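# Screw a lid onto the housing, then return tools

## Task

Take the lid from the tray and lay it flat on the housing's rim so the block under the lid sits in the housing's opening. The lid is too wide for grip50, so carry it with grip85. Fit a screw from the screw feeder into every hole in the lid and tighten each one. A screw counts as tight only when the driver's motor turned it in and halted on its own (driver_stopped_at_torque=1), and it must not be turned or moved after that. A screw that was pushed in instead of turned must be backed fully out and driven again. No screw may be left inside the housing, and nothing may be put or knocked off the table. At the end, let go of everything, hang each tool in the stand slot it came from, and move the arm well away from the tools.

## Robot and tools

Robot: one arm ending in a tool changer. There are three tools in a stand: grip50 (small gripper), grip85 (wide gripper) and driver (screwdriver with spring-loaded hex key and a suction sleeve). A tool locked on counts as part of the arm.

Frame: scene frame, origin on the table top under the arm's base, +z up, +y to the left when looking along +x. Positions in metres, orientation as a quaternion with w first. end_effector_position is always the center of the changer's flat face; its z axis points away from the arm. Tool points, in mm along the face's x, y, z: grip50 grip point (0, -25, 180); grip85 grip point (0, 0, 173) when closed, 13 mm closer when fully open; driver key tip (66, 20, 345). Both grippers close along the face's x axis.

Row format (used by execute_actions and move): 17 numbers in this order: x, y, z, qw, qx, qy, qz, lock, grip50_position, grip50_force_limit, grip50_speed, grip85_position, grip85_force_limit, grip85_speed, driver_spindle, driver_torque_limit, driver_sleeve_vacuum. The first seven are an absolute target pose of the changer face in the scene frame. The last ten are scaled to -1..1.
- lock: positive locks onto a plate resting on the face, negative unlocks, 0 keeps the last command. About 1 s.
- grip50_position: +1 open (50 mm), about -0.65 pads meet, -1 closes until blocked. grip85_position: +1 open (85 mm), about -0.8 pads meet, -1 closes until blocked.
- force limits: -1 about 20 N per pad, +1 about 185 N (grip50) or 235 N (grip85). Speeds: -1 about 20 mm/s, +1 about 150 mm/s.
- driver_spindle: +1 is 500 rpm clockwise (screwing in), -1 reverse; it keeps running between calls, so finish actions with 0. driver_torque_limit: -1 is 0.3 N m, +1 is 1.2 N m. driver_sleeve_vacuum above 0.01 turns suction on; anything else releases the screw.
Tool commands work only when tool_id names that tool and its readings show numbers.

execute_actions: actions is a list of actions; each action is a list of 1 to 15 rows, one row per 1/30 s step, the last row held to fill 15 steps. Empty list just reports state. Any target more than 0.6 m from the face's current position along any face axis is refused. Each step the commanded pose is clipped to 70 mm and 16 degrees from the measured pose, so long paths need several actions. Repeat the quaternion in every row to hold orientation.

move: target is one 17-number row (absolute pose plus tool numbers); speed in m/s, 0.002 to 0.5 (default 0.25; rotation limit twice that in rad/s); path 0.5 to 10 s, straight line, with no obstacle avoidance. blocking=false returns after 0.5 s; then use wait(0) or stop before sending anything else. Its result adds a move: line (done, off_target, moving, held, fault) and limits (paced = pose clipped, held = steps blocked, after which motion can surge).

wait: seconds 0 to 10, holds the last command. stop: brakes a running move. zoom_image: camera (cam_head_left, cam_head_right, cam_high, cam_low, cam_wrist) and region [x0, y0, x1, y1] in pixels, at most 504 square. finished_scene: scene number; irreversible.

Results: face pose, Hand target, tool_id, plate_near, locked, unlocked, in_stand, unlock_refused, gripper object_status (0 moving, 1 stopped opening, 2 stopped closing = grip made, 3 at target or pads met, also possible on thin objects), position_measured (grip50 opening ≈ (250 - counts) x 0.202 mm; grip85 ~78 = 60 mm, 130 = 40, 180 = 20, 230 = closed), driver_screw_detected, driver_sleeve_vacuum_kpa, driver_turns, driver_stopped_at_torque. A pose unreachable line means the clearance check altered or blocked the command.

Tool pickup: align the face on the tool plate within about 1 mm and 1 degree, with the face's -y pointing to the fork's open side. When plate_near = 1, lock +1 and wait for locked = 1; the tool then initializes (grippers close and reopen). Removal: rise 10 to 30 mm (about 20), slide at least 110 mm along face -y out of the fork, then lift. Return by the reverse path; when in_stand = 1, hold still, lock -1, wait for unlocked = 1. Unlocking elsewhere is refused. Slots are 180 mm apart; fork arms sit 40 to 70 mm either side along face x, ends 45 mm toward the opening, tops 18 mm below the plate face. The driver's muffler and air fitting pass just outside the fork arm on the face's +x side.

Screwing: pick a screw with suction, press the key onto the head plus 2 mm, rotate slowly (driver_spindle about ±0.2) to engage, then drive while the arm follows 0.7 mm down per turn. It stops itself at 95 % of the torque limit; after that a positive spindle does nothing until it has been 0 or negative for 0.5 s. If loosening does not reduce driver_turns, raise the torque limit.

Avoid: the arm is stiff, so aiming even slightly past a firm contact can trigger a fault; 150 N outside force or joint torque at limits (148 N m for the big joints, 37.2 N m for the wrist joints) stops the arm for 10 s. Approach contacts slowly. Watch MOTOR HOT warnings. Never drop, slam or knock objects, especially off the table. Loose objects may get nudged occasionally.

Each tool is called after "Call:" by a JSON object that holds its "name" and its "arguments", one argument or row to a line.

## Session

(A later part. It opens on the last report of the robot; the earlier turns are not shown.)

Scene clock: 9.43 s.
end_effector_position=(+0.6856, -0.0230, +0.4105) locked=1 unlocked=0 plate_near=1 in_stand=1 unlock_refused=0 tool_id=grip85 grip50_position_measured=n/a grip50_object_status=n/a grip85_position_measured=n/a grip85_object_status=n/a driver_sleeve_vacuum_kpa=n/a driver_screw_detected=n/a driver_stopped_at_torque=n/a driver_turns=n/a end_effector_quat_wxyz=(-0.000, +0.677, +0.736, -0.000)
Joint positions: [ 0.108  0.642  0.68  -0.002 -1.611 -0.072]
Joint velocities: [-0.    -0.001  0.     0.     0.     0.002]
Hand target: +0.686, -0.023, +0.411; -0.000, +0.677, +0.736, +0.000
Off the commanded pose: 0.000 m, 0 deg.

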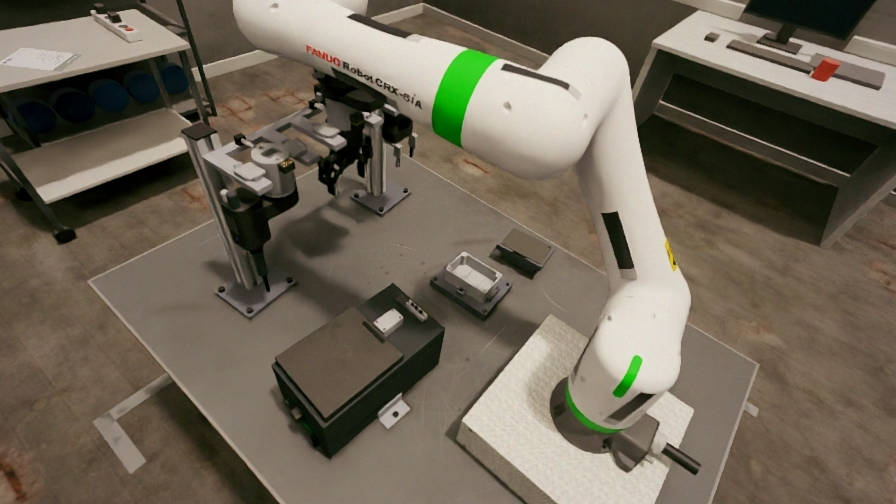

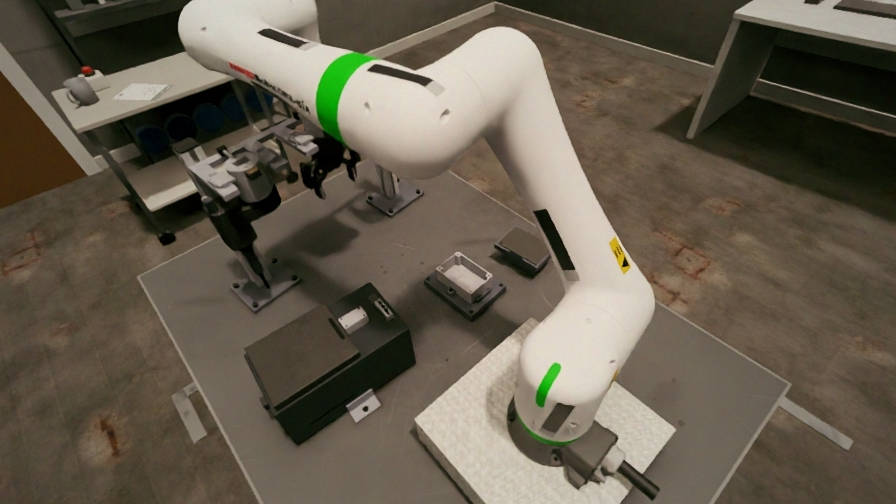

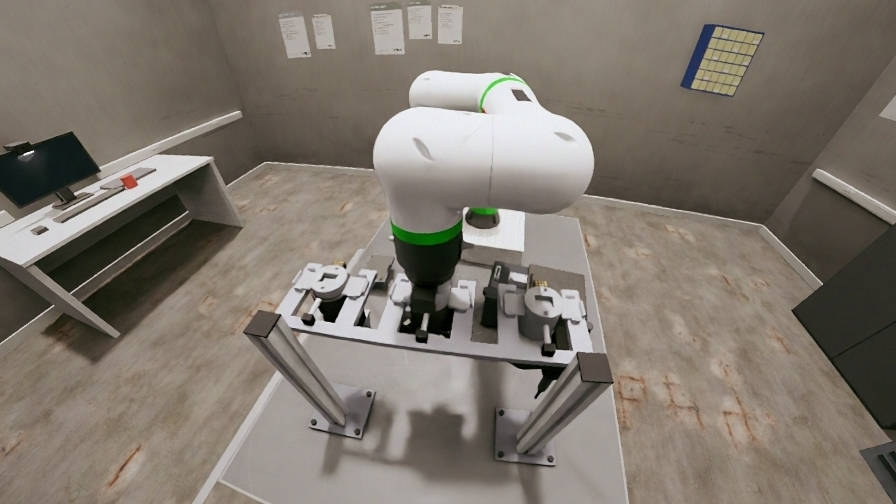

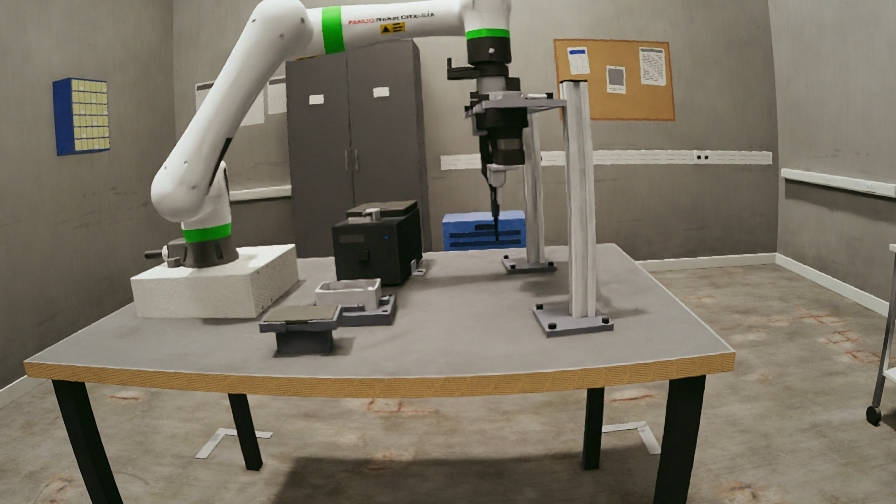

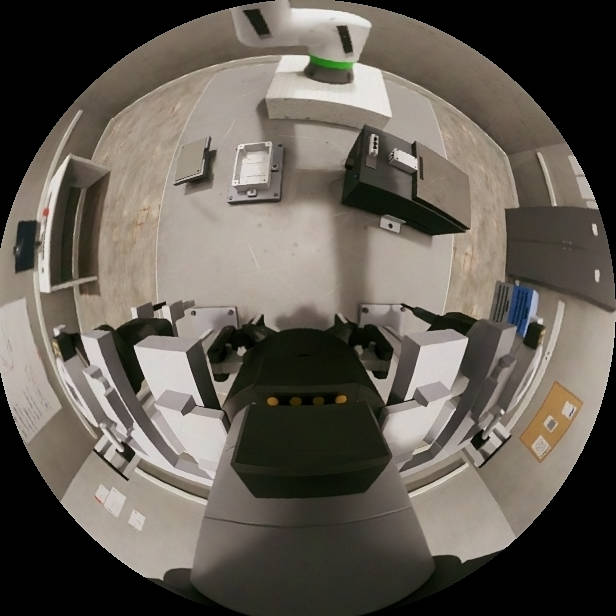

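Call:
{"name": "move", "arguments": {
  "target": [0.6856,-0.023,0.43,0,0.677,0.736,0,0,1,0,0,1,0,0,0,0,0],
  "speed": 0.06
}}

Call:
{"name": "move", "arguments": {
  "target": [0.546,-0.0347,0.43,0,0.677,0.736,0,0,1,0,0,1,0,0,0,0,0],
  "speed": 0.1
}}

Call:
{"name": "move", "arguments": {
  "target": [0.365,-0.325,0.28,0,0.677,0.736,0,0,1,0,0,1,0,0,0,0,0]
}}

Call:
{"name": "zoom_image", "arguments": {
  "camera": "cam_wrist",
  "region": [220,230,460,370]
}}

Scene clock: 10.57 s.
end_effector_position=(+0.6856, -0.0230, +0.4300) locked=1 unlocked=0 plate_near=1 in_stand=0 unlock_refused=0 tool_id=grip85 grip50_position_measured=n/a grip50_object_status=n/a grip85_position_measured=n/a grip85_object_status=n/a driver_sleeve_vacuum_kpa=n/a driver_screw_detected=n/a driver_stopped_at_torque=n/a driver_turns=n/a end_effector_quat_wxyz=(-0.000, +0.677, +0.736, -0.000)
Joint positions: [ 0.108  0.646  0.731 -0.002 -1.659 -0.072]
Joint velocities: [ 0.    -0.     0.001 -0.    -0.    -0.   ]
Hand target: +0.686, -0.023, +0.430; -0.000, +0.677, +0.736, +0.000
Off the commanded pose: 0.000 m, 0 deg.
move: done

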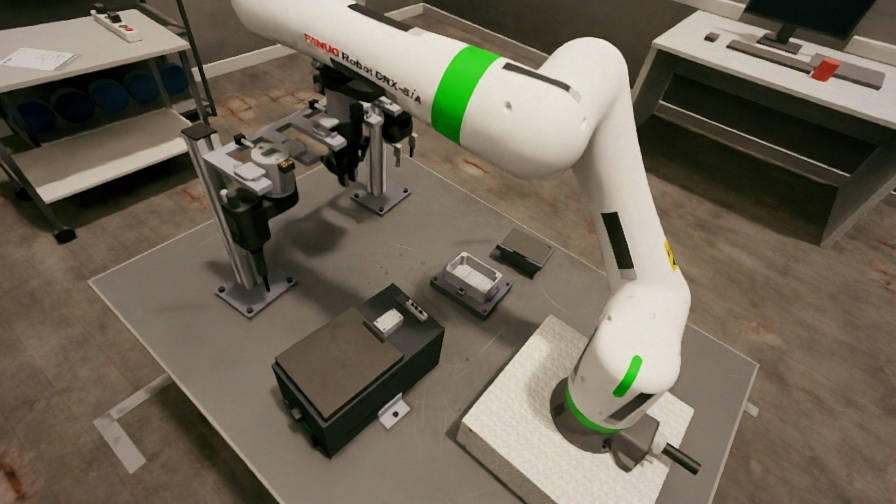

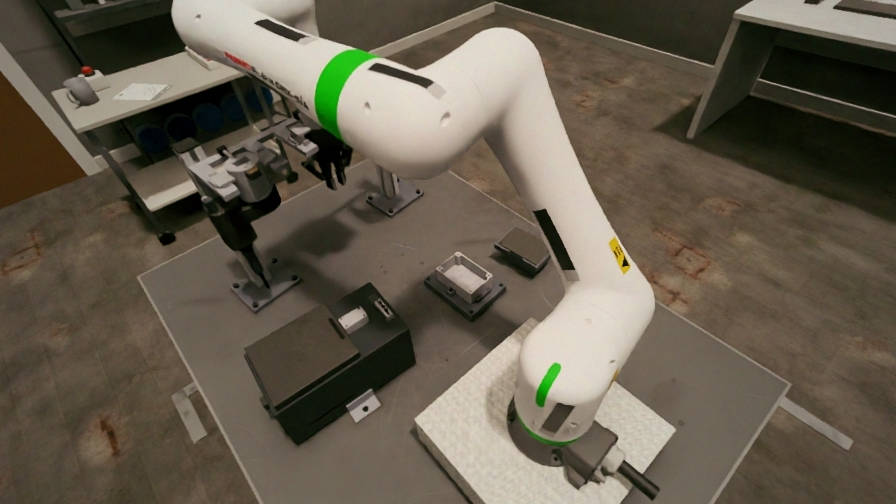

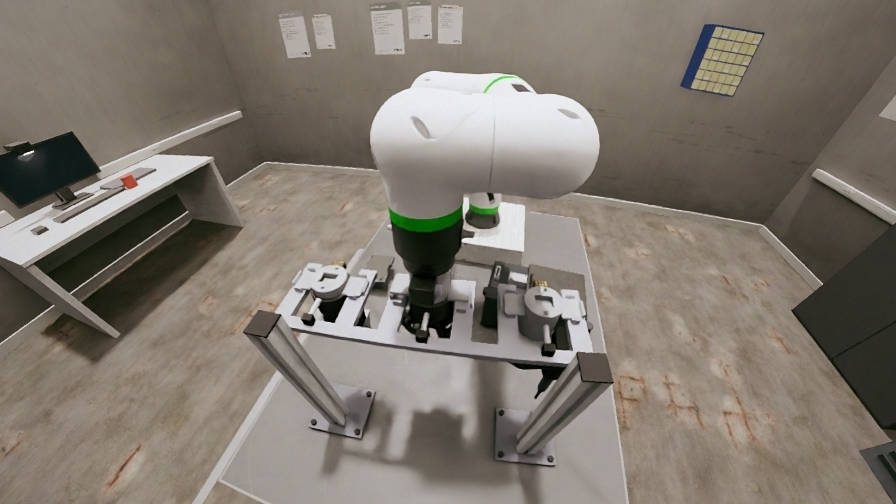

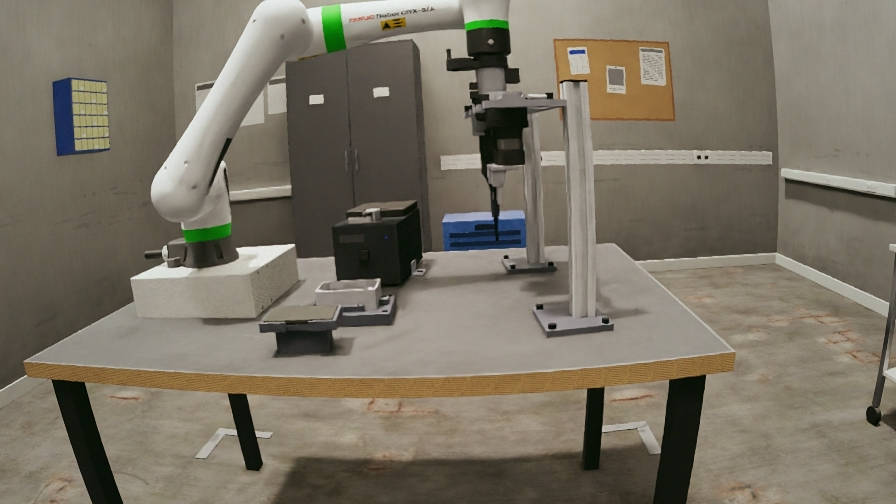

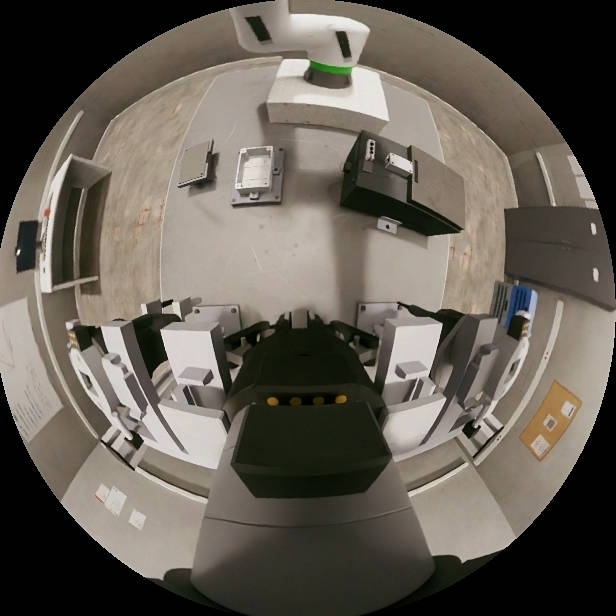

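Scene clock: 12.33 s.
end_effector_position=(+0.5461, -0.0351, +0.4303) locked=1 unlocked=0 plate_near=1 in_stand=0 unlock_refused=0 tool_id=grip85 grip50_position_measured=n/a grip50_object_status=n/a grip85_position_measured=n/a grip85_object_status=n/a driver_sleeve_vacuum_kpa=n/a driver_screw_detected=n/a driver_stopped_at_torque=n/a driver_turns=n/a end_effector_quat_wxyz=(+0.000, +0.677, +0.736, +0.000)
Joint positions: [ 0.126  0.257  0.184 -0.002 -1.5   -0.089]
Joint velocities: [ 0.    -0.001 -0.001 -0.001 -0.002  0.   ]
Hand target: +0.546, -0.035, +0.430; +0.000, +0.677, +0.736, +0.000
Off the commanded pose: 0.001 m, 0 deg.
move: done

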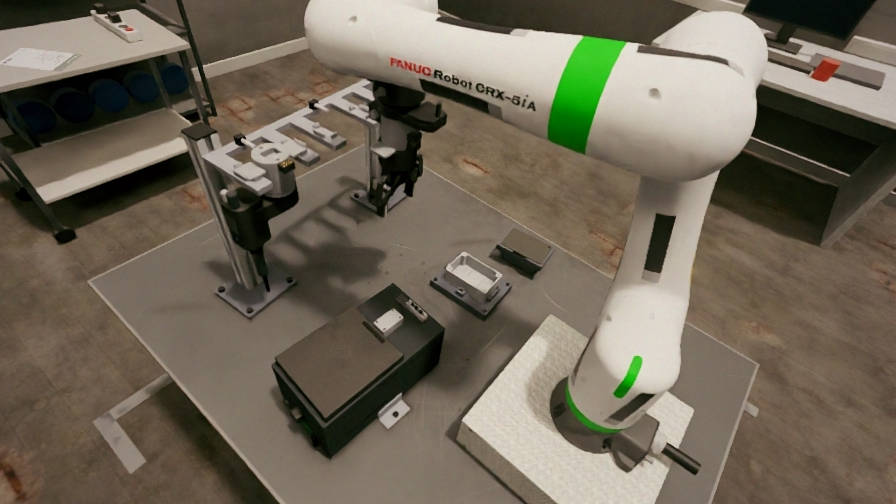

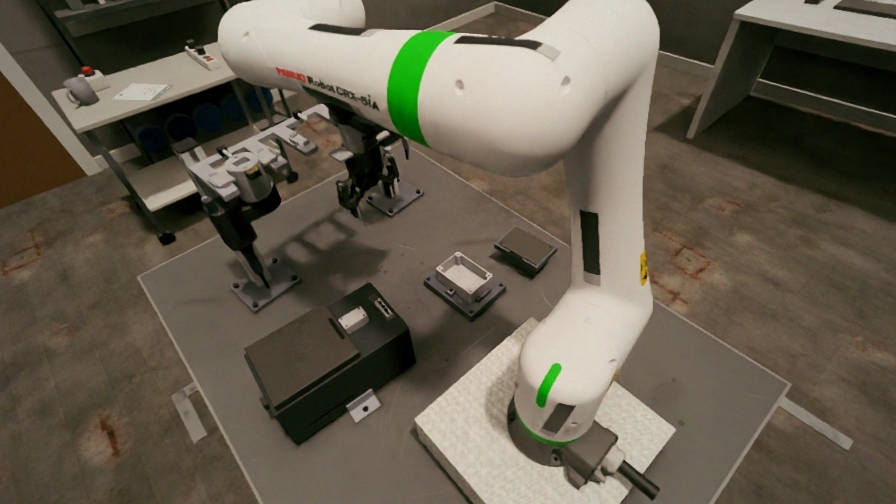

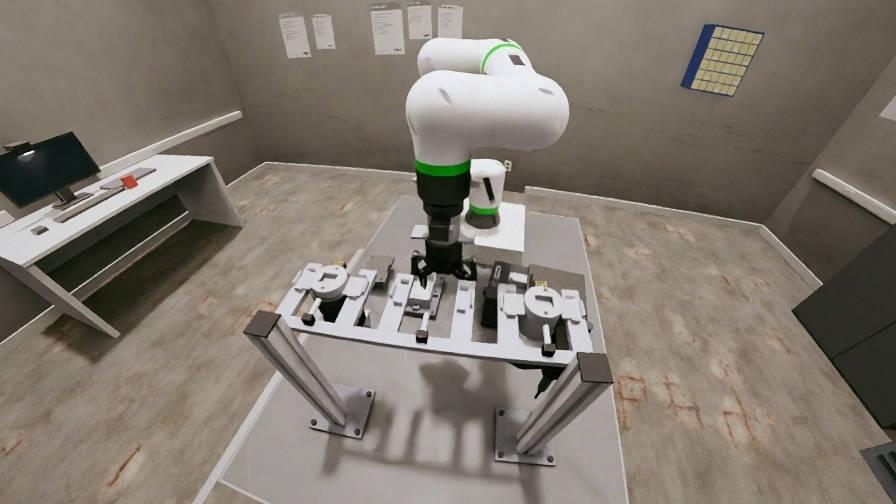

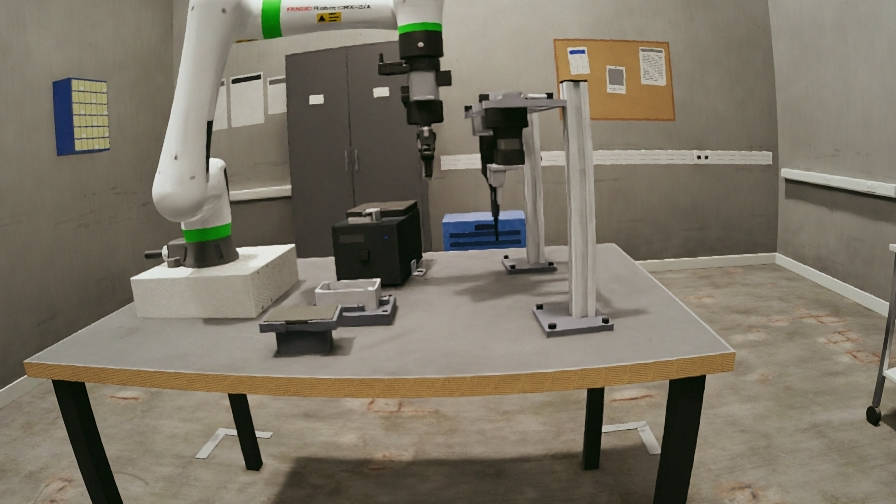

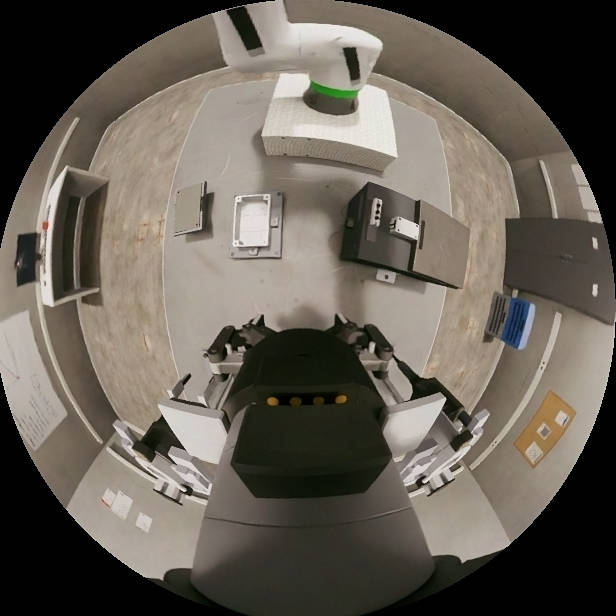

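Scene clock: 14.27 s.
end_effector_position=(+0.3652, -0.3256, +0.2801) locked=1 unlocked=0 plate_near=1 in_stand=0 unlock_refused=0 tool_id=grip85 grip50_position_measured=n/a grip50_object_status=n/a grip85_position_measured=3 grip85_object_status=3 driver_sleeve_vacuum_kpa=n/a driver_screw_detected=n/a driver_stopped_at_torque=n/a driver_turns=n/a end_effector_quat_wxyz=(-0.001, +0.677, +0.736, -0.000)
Joint positions: [-0.507  0.211 -0.237 -0.001 -1.128  0.545]
Joint velocities: [-0.001  0.002  0.     0.    -0.001 -0.   ]
Hand target: +0.365, -0.326, +0.280; -0.001, +0.677, +0.736, -0.000
Off the commanded pose: 0.001 m, 0 deg.
move: done

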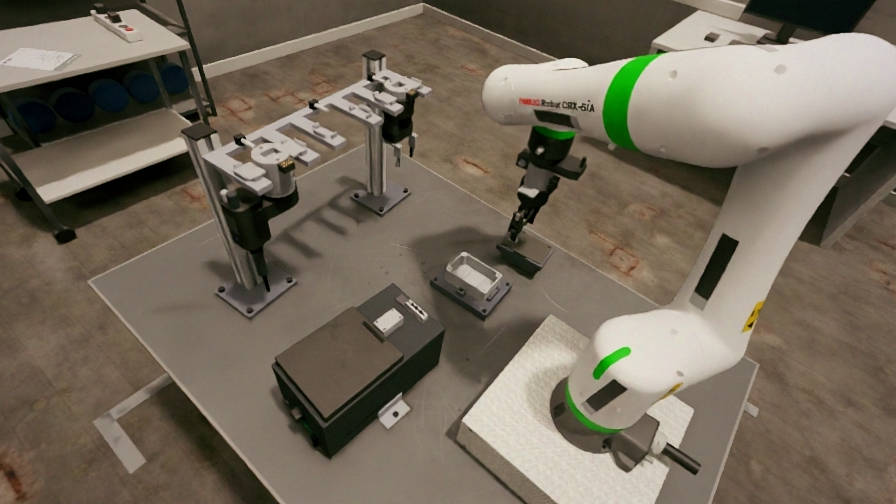

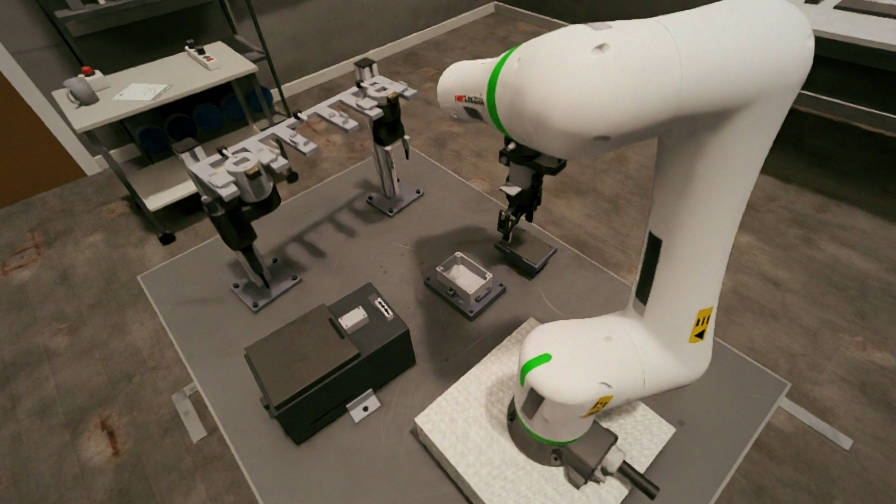

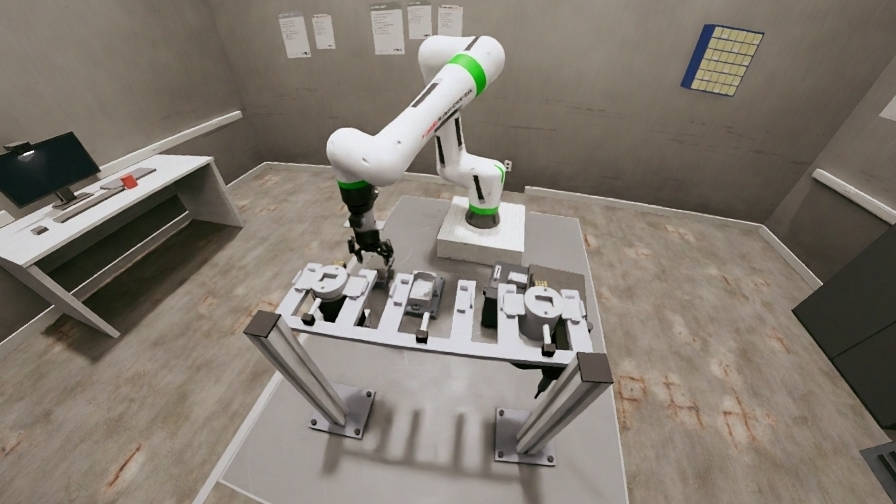

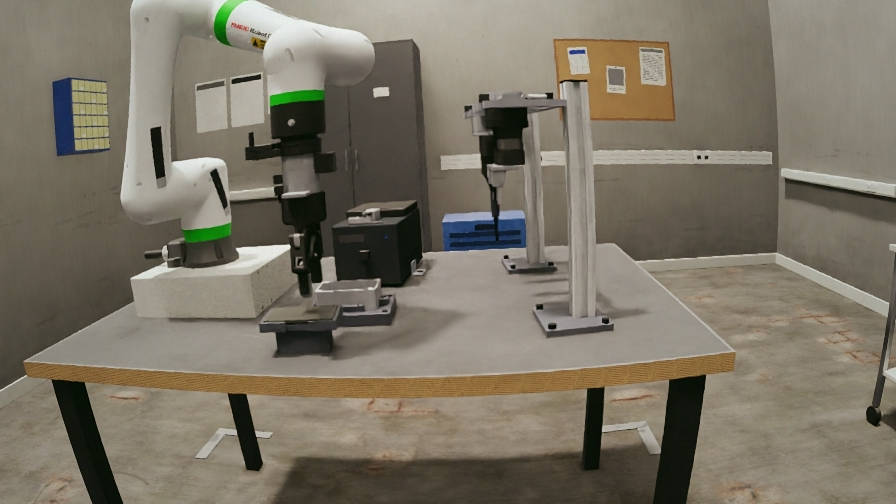

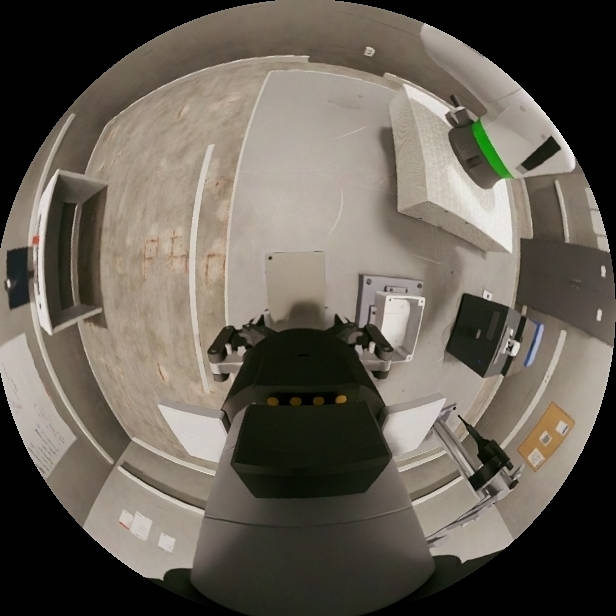

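Region (220, 230, 460, 370) of cam_wrist's 616x616 image, scaled by 2.100, with more detail than that image has; it fills the top 294 rows of this view, and the rest is white.

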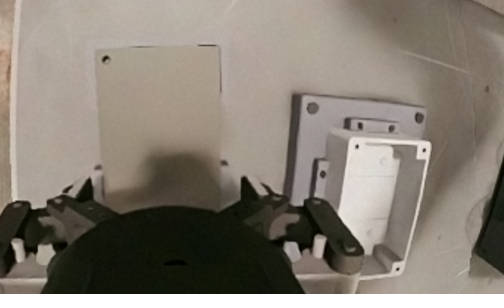

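Call:
{"name": "move", "arguments": {
  "target": [0.346,-0.3305,0.25,0,0.677,0.736,0,0,1,0,0,1,0,0,0,0,0],
  "speed": 0.08
}}

Call:
{"name": "zoom_image", "arguments": {
  "camera": "cam_wrist",
  "region": [230,240,370,350]
}}

Call:
{"name": "zoom_image", "arguments": {
  "camera": "cam_low",
  "region": [250,270,350,350]
}}

Call:
{"name": "zoom_image", "arguments": {
  "camera": "cam_head_left",
  "region": [480,210,570,290]
}}

Scene clock: 15.37 s.
end_effector_position=(+0.3460, -0.3305, +0.2500) locked=1 unlocked=0 plate_near=1 in_stand=0 unlock_refused=0 tool_id=grip85 grip50_position_measured=n/a grip50_object_status=n/a grip85_position_measured=3 grip85_object_status=3 driver_sleeve_vacuum_kpa=n/a driver_screw_detected=n/a driver_stopped_at_torque=n/a driver_turns=n/a end_effector_quat_wxyz=(-0.000, +0.677, +0.736, +0.000)
Joint positions: [-0.535  0.22  -0.305 -0.    -1.049  0.572]
Joint velocities: [ 0.    -0.     0.001  0.    -0.     0.001]
Hand target: +0.346, -0.331, +0.250; -0.000, +0.677, +0.736, +0.000
Off the commanded pose: 0.000 m, 0 deg.
move: done

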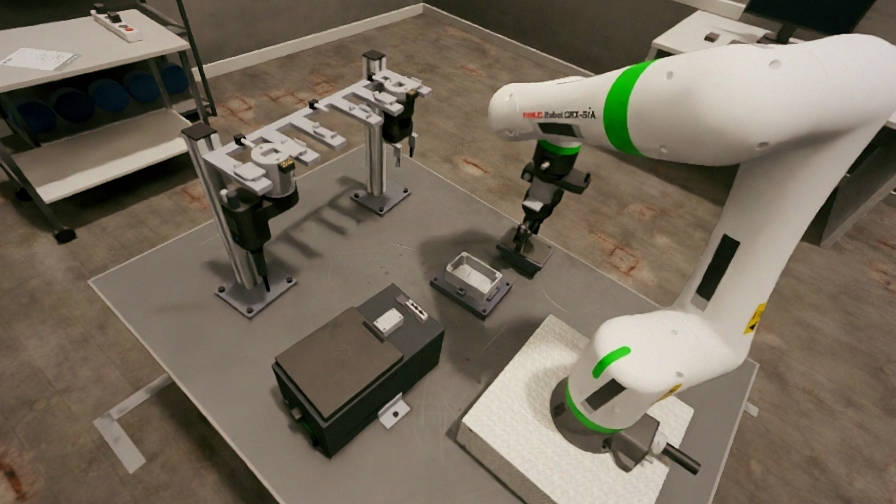

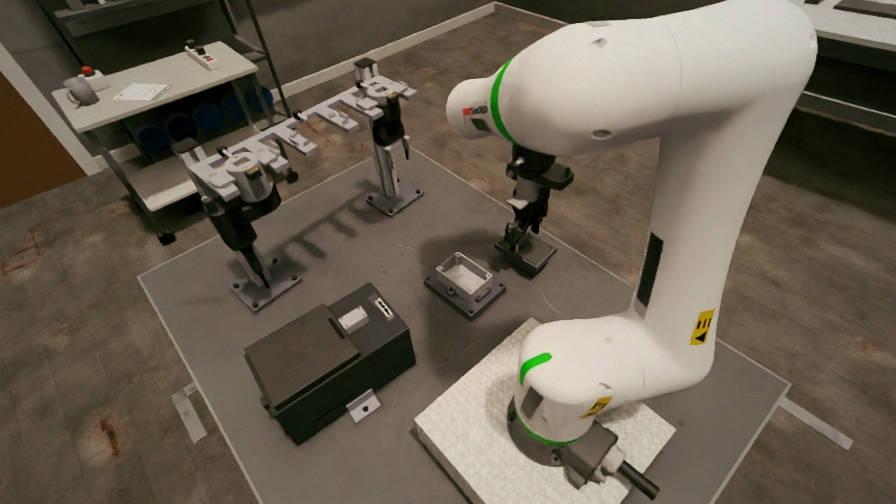

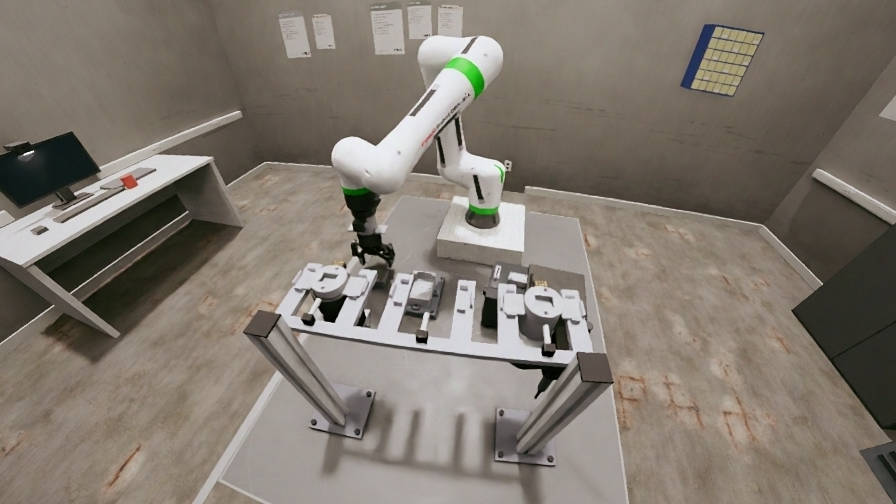

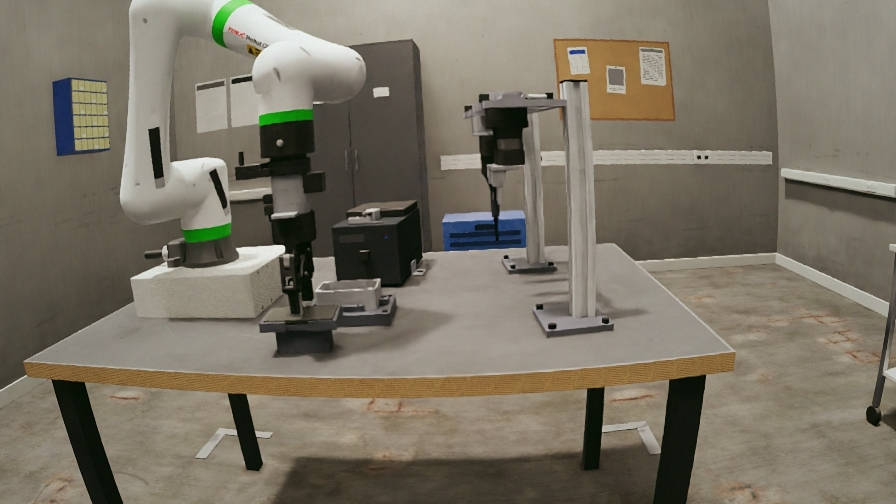

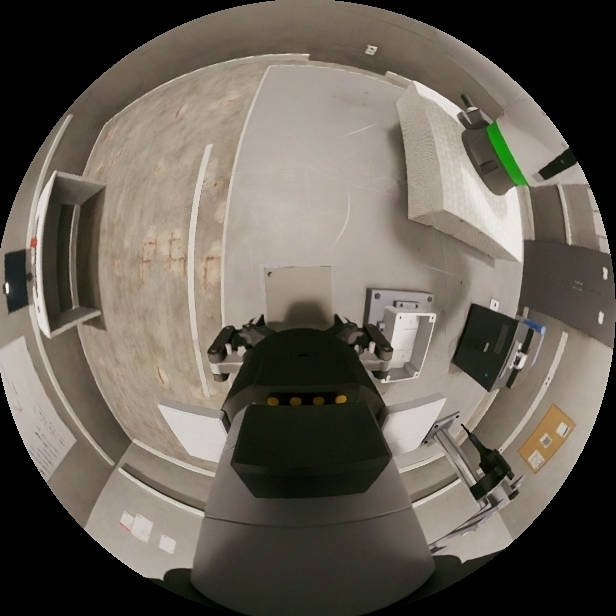

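Region (230, 240, 370, 350) of cam_wrist's 616x616 image, scaled by 3.600, with more detail than that image has; it fills the top 396 rows of this view, and the rest is white.

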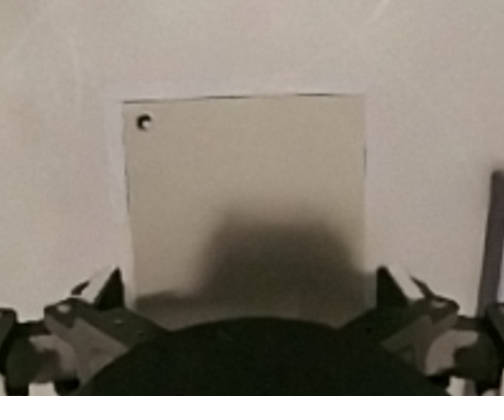

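Region (250, 270, 350, 350) of cam_low's 896x504 image, scaled by 5.040, with more detail than that image has; it fills the top 403 rows of this view, and the rest is white.

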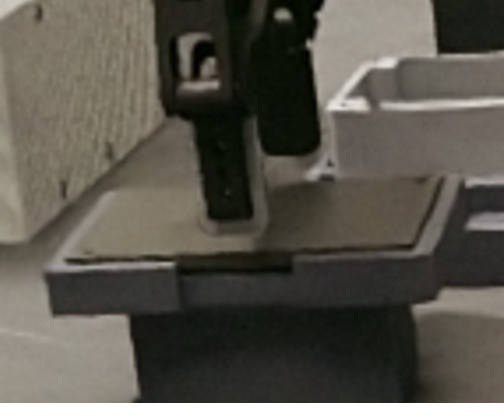

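Region (480, 210, 570, 290) of cam_head_left's 896x504 image, scaled by 5.600, with more detail than that image has.

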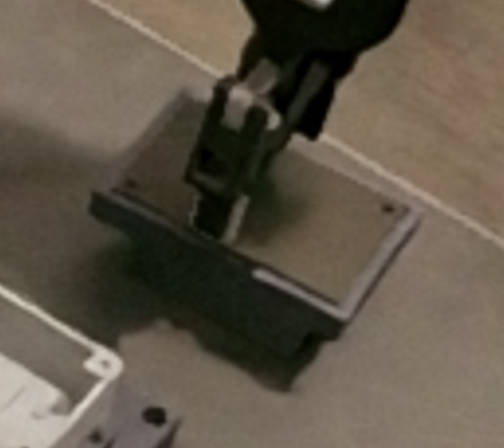

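Call:
{"name": "execute_actions", "arguments": {
  "actions": [
    [[0.345,-0.3308,0.244,0,0.6691,0.7431,0,0,1,0,0,1,-0.85,-1,0,0,0]],
    [[0.345,-0.3308,0.240,0,0.6691,0.7431,0,0,1,0,0,1,-0.85,-1,0,0,0]]
  ]
}}

Call:
{"name": "zoom_image", "arguments": {
  "camera": "cam_wrist",
  "region": [230,240,370,350]
}}

Call:
{"name": "zoom_image", "arguments": {
  "camera": "cam_low",
  "region": [250,270,350,350]
}}

Scene clock: 16.60 s.
end_effector_position=(+0.3450, -0.3308, +0.2400) locked=1 unlocked=0 plate_near=1 in_stand=0 unlock_refused=0 tool_id=grip85 grip50_position_measured=n/a grip50_object_status=n/a grip85_position_measured=3 grip85_object_status=3 driver_sleeve_vacuum_kpa=n/a driver_screw_detected=n/a driver_stopped_at_torque=n/a driver_turns=n/a end_effector_quat_wxyz=(-0.000, +0.669, +0.743, +0.000)
Joint positions: [-0.536  0.232 -0.317 -0.    -1.025  0.594]
Joint velocities: [ 0.     0.    -0.     0.001  0.    -0.001]
Hand target: +0.345, -0.331, +0.240; -0.000, +0.669, +0.743, +0.000
Off the commanded pose: 0.000 m, 0 deg.

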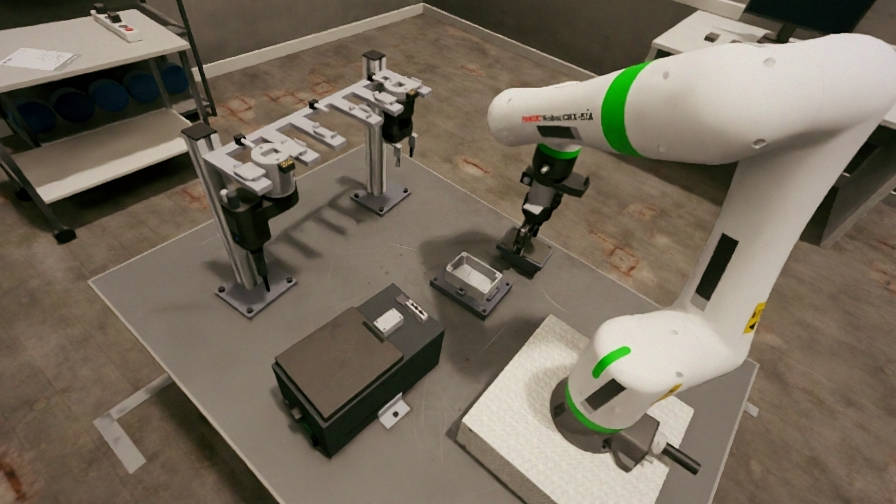

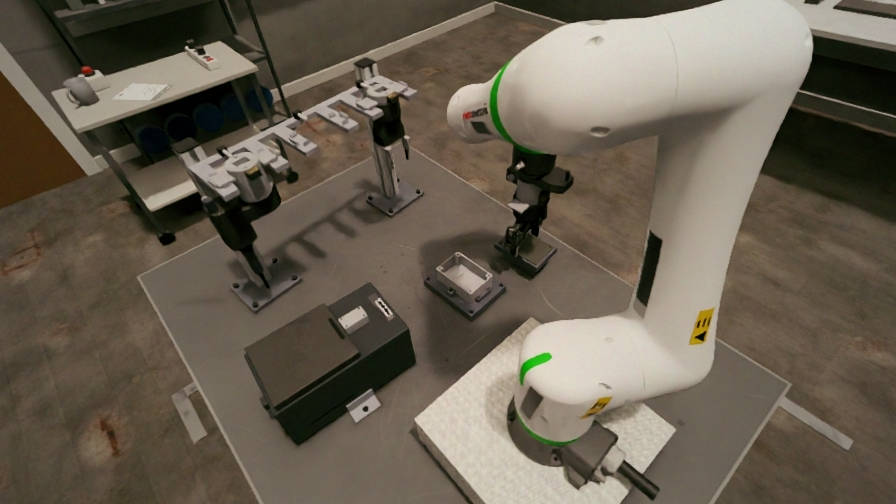

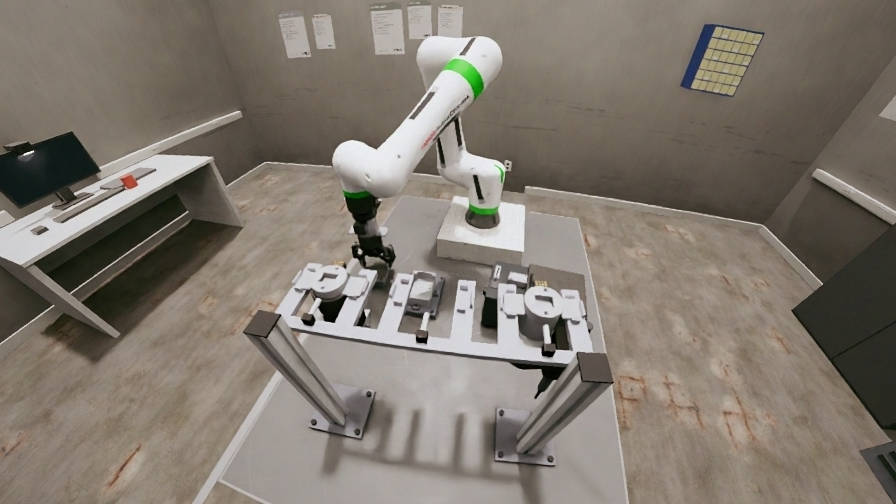

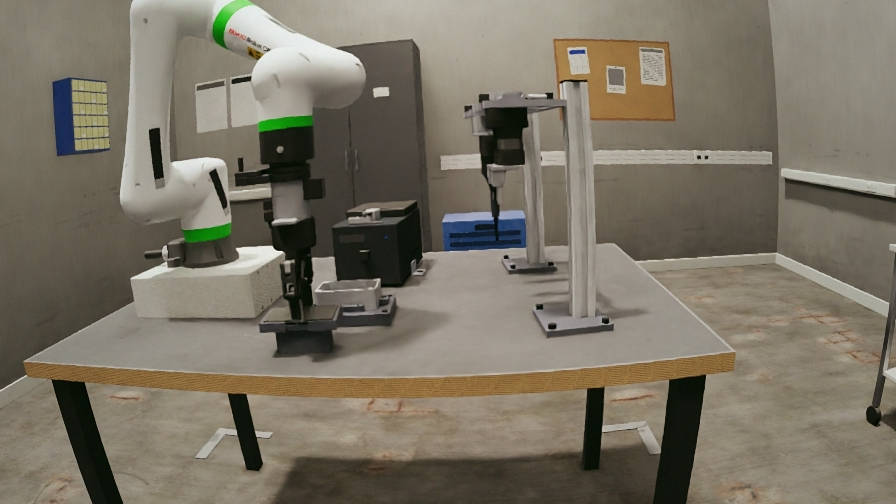

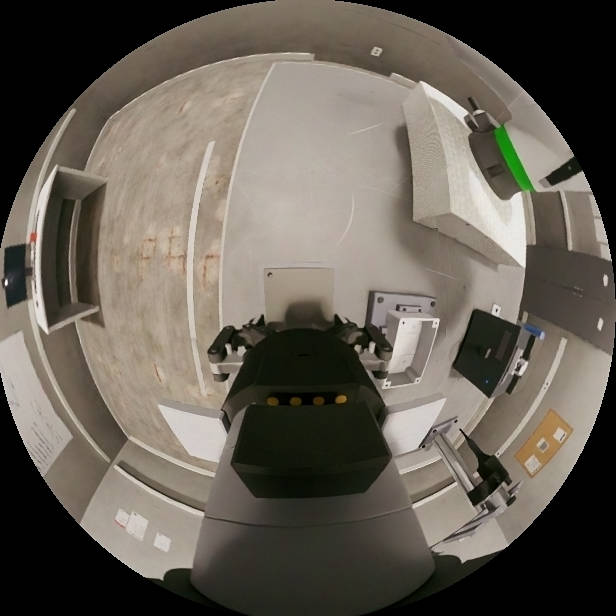

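Region (230, 240, 370, 350) of cam_wrist's 616x616 image, scaled by 3.600, with more detail than that image has; it fills the top 396 rows of this view, and the rest is white.

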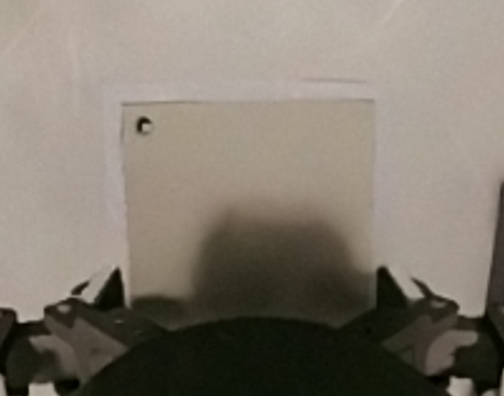

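Region (250, 270, 350, 350) of cam_low's 896x504 image, scaled by 5.040, with more detail than that image has; it fills the top 403 rows of this view, and the rest is white.

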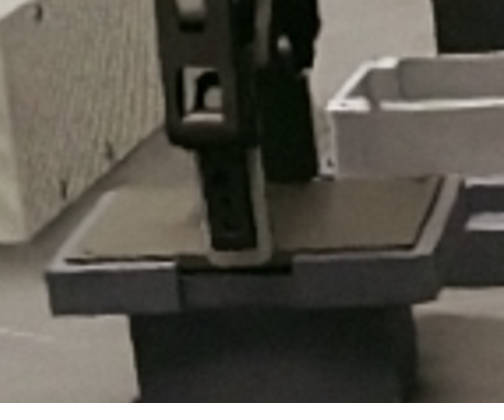

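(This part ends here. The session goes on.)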